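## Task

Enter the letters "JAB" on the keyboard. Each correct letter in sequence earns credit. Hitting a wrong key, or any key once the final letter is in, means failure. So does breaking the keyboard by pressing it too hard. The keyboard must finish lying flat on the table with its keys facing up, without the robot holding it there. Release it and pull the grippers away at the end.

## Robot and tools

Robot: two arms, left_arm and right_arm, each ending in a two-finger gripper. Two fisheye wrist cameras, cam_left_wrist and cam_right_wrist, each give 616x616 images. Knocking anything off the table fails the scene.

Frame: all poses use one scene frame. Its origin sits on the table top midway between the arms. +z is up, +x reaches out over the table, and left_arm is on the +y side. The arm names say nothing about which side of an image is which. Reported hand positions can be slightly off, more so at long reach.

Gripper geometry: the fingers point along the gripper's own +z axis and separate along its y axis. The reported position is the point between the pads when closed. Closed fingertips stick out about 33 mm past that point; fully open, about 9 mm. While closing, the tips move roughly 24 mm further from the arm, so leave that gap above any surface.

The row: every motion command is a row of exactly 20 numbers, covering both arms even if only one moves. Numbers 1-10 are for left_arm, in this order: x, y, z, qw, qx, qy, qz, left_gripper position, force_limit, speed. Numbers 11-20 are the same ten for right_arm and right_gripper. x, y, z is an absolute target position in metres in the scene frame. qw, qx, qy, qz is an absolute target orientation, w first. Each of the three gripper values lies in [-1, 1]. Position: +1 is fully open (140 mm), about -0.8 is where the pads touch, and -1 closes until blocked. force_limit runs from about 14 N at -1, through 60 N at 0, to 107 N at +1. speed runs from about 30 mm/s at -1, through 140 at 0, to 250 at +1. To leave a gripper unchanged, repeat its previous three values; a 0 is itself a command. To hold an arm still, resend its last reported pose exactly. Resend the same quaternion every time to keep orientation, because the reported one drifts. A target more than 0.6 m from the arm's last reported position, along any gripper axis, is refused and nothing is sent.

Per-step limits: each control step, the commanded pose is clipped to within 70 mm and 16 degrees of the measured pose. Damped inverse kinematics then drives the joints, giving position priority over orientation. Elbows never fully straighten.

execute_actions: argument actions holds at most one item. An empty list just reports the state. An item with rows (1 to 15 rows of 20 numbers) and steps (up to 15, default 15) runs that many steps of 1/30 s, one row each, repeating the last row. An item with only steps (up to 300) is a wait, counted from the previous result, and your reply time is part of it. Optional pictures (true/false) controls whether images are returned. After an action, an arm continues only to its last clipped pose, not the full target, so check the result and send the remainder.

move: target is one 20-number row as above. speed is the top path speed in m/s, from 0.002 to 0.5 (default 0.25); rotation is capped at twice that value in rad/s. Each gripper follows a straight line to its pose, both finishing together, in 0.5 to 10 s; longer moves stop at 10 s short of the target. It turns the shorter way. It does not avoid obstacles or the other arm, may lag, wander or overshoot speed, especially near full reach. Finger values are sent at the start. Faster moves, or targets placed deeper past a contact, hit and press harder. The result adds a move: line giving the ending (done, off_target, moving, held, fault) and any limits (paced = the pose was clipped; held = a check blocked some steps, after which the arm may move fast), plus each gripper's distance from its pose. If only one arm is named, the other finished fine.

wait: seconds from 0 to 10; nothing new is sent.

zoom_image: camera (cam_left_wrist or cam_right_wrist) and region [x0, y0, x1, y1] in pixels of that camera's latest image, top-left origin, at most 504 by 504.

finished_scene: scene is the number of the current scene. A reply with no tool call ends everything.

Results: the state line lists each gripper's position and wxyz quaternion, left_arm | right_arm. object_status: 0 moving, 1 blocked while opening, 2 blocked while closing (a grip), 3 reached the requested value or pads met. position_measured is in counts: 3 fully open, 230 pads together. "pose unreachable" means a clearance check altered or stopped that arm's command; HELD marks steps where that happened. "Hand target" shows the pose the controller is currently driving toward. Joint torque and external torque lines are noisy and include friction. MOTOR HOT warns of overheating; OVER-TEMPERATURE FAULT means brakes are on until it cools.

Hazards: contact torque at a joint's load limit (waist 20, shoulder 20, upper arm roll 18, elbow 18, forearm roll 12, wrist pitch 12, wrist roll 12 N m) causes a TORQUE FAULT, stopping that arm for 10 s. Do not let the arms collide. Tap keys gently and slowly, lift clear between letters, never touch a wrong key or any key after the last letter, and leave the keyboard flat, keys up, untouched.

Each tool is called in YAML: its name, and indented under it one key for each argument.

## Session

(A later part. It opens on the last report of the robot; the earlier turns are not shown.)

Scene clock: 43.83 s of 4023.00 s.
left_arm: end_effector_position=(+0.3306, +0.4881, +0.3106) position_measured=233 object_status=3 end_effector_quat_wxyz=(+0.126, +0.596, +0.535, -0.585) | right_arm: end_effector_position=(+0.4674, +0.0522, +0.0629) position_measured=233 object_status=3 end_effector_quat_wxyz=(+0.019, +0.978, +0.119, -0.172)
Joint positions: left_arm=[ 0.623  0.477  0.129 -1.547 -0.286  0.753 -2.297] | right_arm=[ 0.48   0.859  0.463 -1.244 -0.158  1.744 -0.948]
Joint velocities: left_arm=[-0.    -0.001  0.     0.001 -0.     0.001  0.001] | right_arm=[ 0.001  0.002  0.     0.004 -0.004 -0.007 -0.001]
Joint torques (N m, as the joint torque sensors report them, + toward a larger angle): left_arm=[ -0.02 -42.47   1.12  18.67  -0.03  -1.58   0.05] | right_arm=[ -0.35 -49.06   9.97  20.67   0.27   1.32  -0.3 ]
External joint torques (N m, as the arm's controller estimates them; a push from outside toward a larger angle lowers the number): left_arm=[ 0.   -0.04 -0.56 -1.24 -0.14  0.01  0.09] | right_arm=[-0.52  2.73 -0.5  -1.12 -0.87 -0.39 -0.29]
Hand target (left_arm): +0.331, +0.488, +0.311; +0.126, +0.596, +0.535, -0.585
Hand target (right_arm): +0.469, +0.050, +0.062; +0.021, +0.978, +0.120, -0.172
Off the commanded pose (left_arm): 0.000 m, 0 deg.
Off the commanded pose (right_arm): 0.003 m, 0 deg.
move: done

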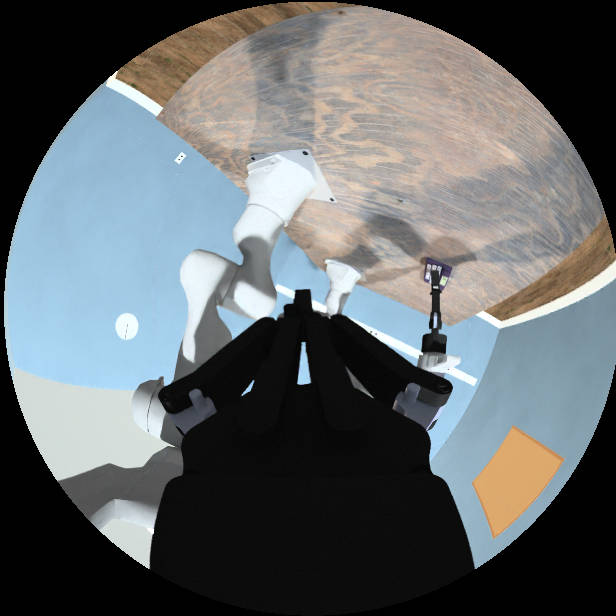

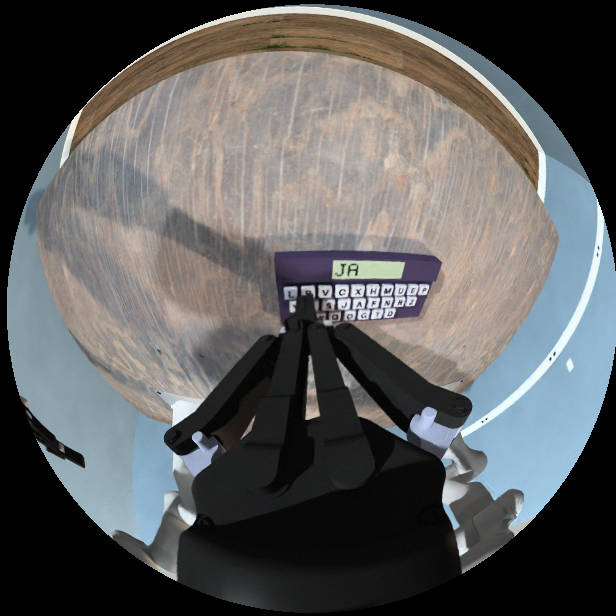

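move:
  target: [0.3306,0.4881,0.3106,0.126,0.596,0.535,-0.585,-1,0,0,0.4695,0.047,0.062,0.021,0.978,0.12,-0.172,-1,0,0]
  speed: 0.02

move:
  target: [0.3306,0.4881,0.3106,0.126,0.596,0.535,-0.585,-1,0,0,0.4695,0.0475,0.054,0.021,0.978,0.12,-0.172,-1,0,0]
  speed: 0.02

move:
  target: [0.3306,0.4881,0.3106,0.126,0.596,0.535,-0.585,-1,0,0,0.4695,0.0475,0.10,0.021,0.978,0.12,-0.172,-1,0,0]
  speed: 0.1

Scene clock: 47.63 s of 4023.00 s.
left_arm: end_effector_position=(+0.3306, +0.4881, +0.3106) position_measured=233 object_status=3 end_effector_quat_wxyz=(+0.126, +0.596, +0.535, -0.585) | right_arm: end_effector_position=(+0.4675, +0.0491, +0.0620) position_measured=233 object_status=3 end_effector_quat_wxyz=(+0.020, +0.977, +0.119, -0.173)
Joint positions: left_arm=[ 0.623  0.477  0.129 -1.547 -0.286  0.753 -2.297] | right_arm=[ 0.476  0.857  0.463 -1.25  -0.159  1.743 -0.949]
Joint velocities: left_arm=[ 0.    -0.    -0.    -0.     0.     0.001  0.001] | right_arm=[-0.    -0.     0.001 -0.002 -0.002  0.    -0.003]
Joint torques (N m, as the joint torque sensors report them, + toward a larger angle): left_arm=[ -0.62 -42.27   1.24  18.58  -0.04  -1.65   0.05] | right_arm=[ -1.32 -50.44  10.18  19.54   0.24   1.83  -0.14]
External joint torques (N m, as the arm's controller estimates them; a push from outside toward a larger angle lowers the number): left_arm=[-0.73  0.12 -0.53 -1.32 -0.17 -0.07  0.09] | right_arm=[-1.45  0.92 -0.19 -2.03 -0.89  0.16 -0.13]
Hand target (left_arm): +0.331, +0.488, +0.311; +0.126, +0.596, +0.535, -0.585
Hand target (right_arm): +0.469, +0.047, +0.062; +0.021, +0.978, +0.120, -0.172
Off the commanded pose (left_arm): 0.000 m, 0 deg.
Off the commanded pose (right_arm): 0.003 m, 0 deg.
After step 90, 0.10 s passed at rest.
move: done

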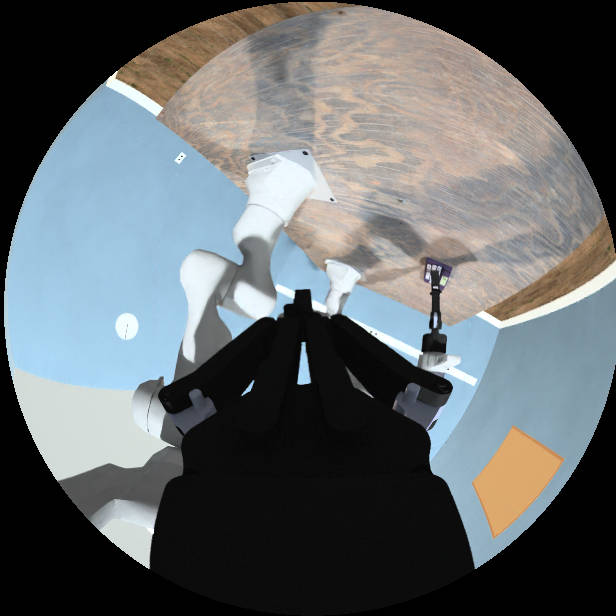

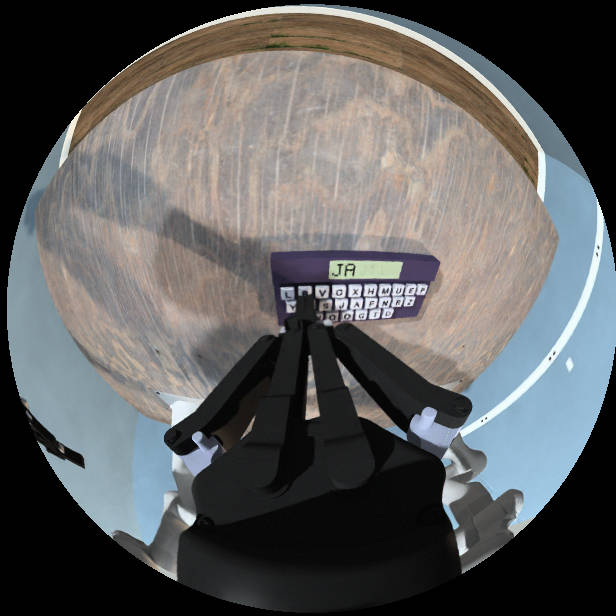

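Scene clock: 48.33 s of 4023.00 s.
left_arm: end_effector_position=(+0.3306, +0.4881, +0.3106) position_measured=233 object_status=3 end_effector_quat_wxyz=(+0.126, +0.596, +0.535, -0.585) | right_arm: end_effector_position=(+0.4676, +0.0494, +0.0567) position_measured=233 object_status=3 end_effector_quat_wxyz=(+0.020, +0.977, +0.119, -0.173)
Joint positions: left_arm=[ 0.623  0.477  0.129 -1.547 -0.286  0.753 -2.297] | right_arm=[ 0.476  0.865  0.463 -1.251 -0.162  1.752 -0.95 ]
Joint velocities: left_arm=[-0.001 -0.001 -0.001 -0.    -0.001 -0.     0.001] | right_arm=[-0.001  0.001  0.    -0.001  0.    -0.001 -0.001]
Joint torques (N m, as the joint torque sensors report them, + toward a larger angle): left_arm=[ -0.24 -42.81   0.98  18.14  -0.04  -1.58   0.07] | right_arm=[ -0.7  -48.63   9.77  19.35  -0.07   2.3   -0.27]
External joint torques (N m, as the arm's controller estimates them; a push from outside toward a larger angle lowers the number): left_arm=[ 0.   -0.34 -0.53 -1.81 -0.13  0.01  0.11] | right_arm=[-0.56  2.8  -0.51 -2.23 -1.18  0.62 -0.26]
Hand target (left_arm): +0.331, +0.488, +0.311; +0.126, +0.596, +0.535, -0.585
Hand target (right_arm): +0.470, +0.048, +0.054; +0.021, +0.978, +0.120, -0.172
Off the commanded pose (left_arm): 0.000 m, 0 deg.
Off the commanded pose (right_arm): 0.004 m, 0 deg.
move: off_target (right_arm)

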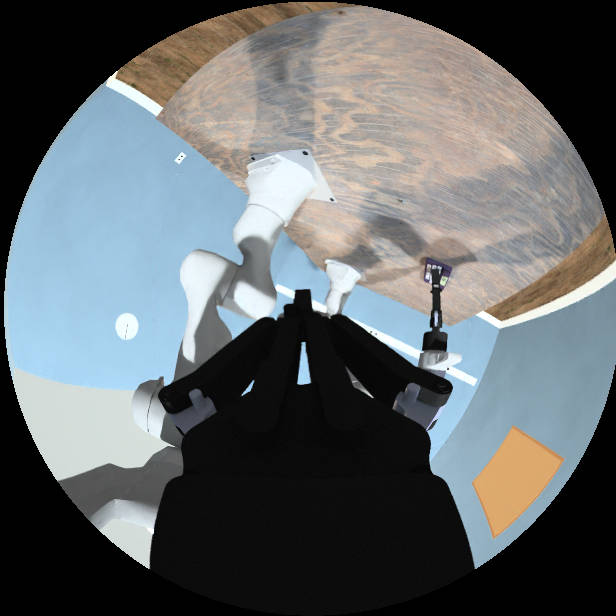

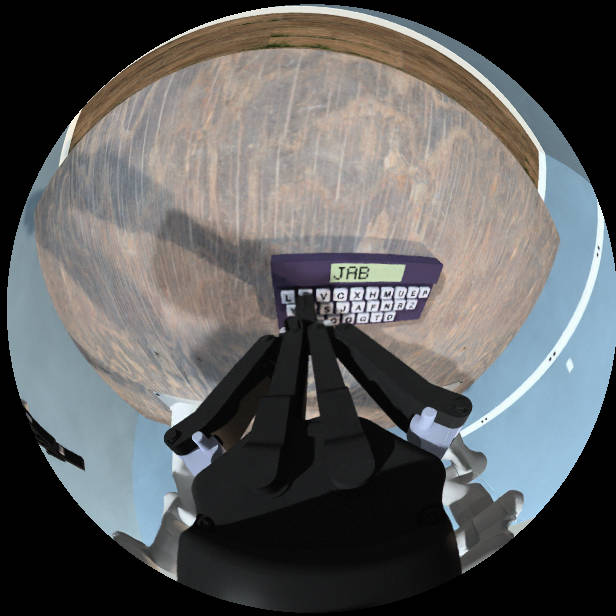

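Scene clock: 49.27 s of 4023.00 s.
left_arm: end_effector_position=(+0.3306, +0.4881, +0.3106) position_measured=233 object_status=3 end_effector_quat_wxyz=(+0.126, +0.596, +0.535, -0.585) | right_arm: end_effector_position=(+0.4705, +0.0477, +0.0997) position_measured=233 object_status=3 end_effector_quat_wxyz=(+0.021, +0.978, +0.120, -0.169)
Joint positions: left_arm=[ 0.623  0.477  0.129 -1.547 -0.286  0.753 -2.297] | right_arm=[ 0.475  0.814  0.469 -1.222 -0.151  1.68  -0.95 ]
Joint velocities: left_arm=[ 0.    -0.001 -0.     0.001 -0.001  0.     0.001] | right_arm=[-0.     0.    -0.     0.002  0.001 -0.01  -0.   ]
Joint torques (N m, as the joint torque sensors report them, + toward a larger angle): left_arm=[ -0.33 -42.37   0.96  18.8    0.04  -1.62   0.09] | right_arm=[ -0.68 -49.01  11.48  21.56   1.96   1.31  -0.21]
External joint torques (N m, as the arm's controller estimates them; a push from outside toward a larger angle lowers the number): left_arm=[-0.47  0.09 -0.84 -1.14 -0.08 -0.03  0.13] | right_arm=[-0.52  2.29  1.61 -0.72  0.79 -0.43 -0.2 ]
Hand target (left_arm): +0.331, +0.488, +0.311; +0.126, +0.596, +0.535, -0.585
Hand target (right_arm): +0.469, +0.047, +0.100; +0.021, +0.978, +0.120, -0.172
Off the commanded pose (left_arm): 0.000 m, 0 deg.
Off the commanded pose (right_arm): 0.001 m, 0 deg.
move: done

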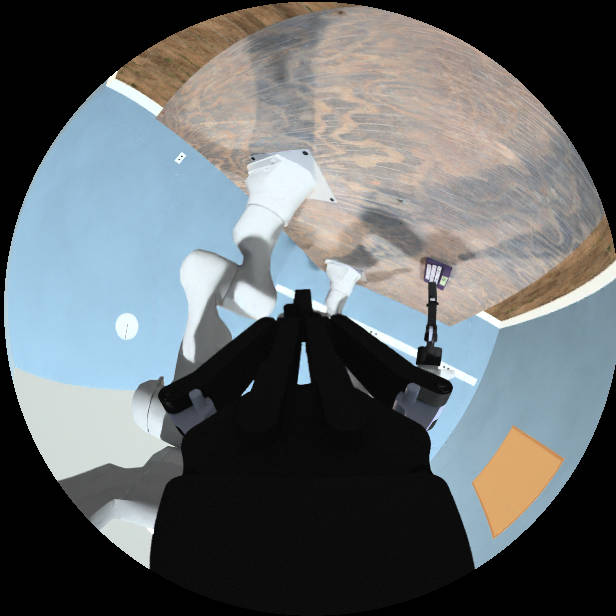

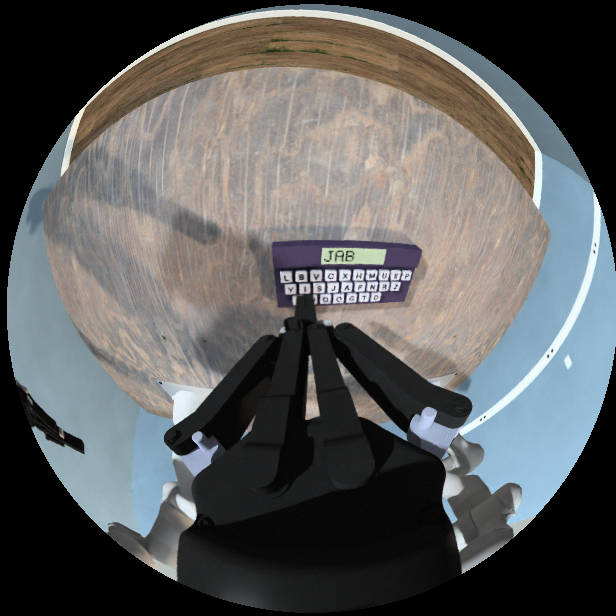

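finished_scene:
  scene: 1

The scene is finished: the task was done.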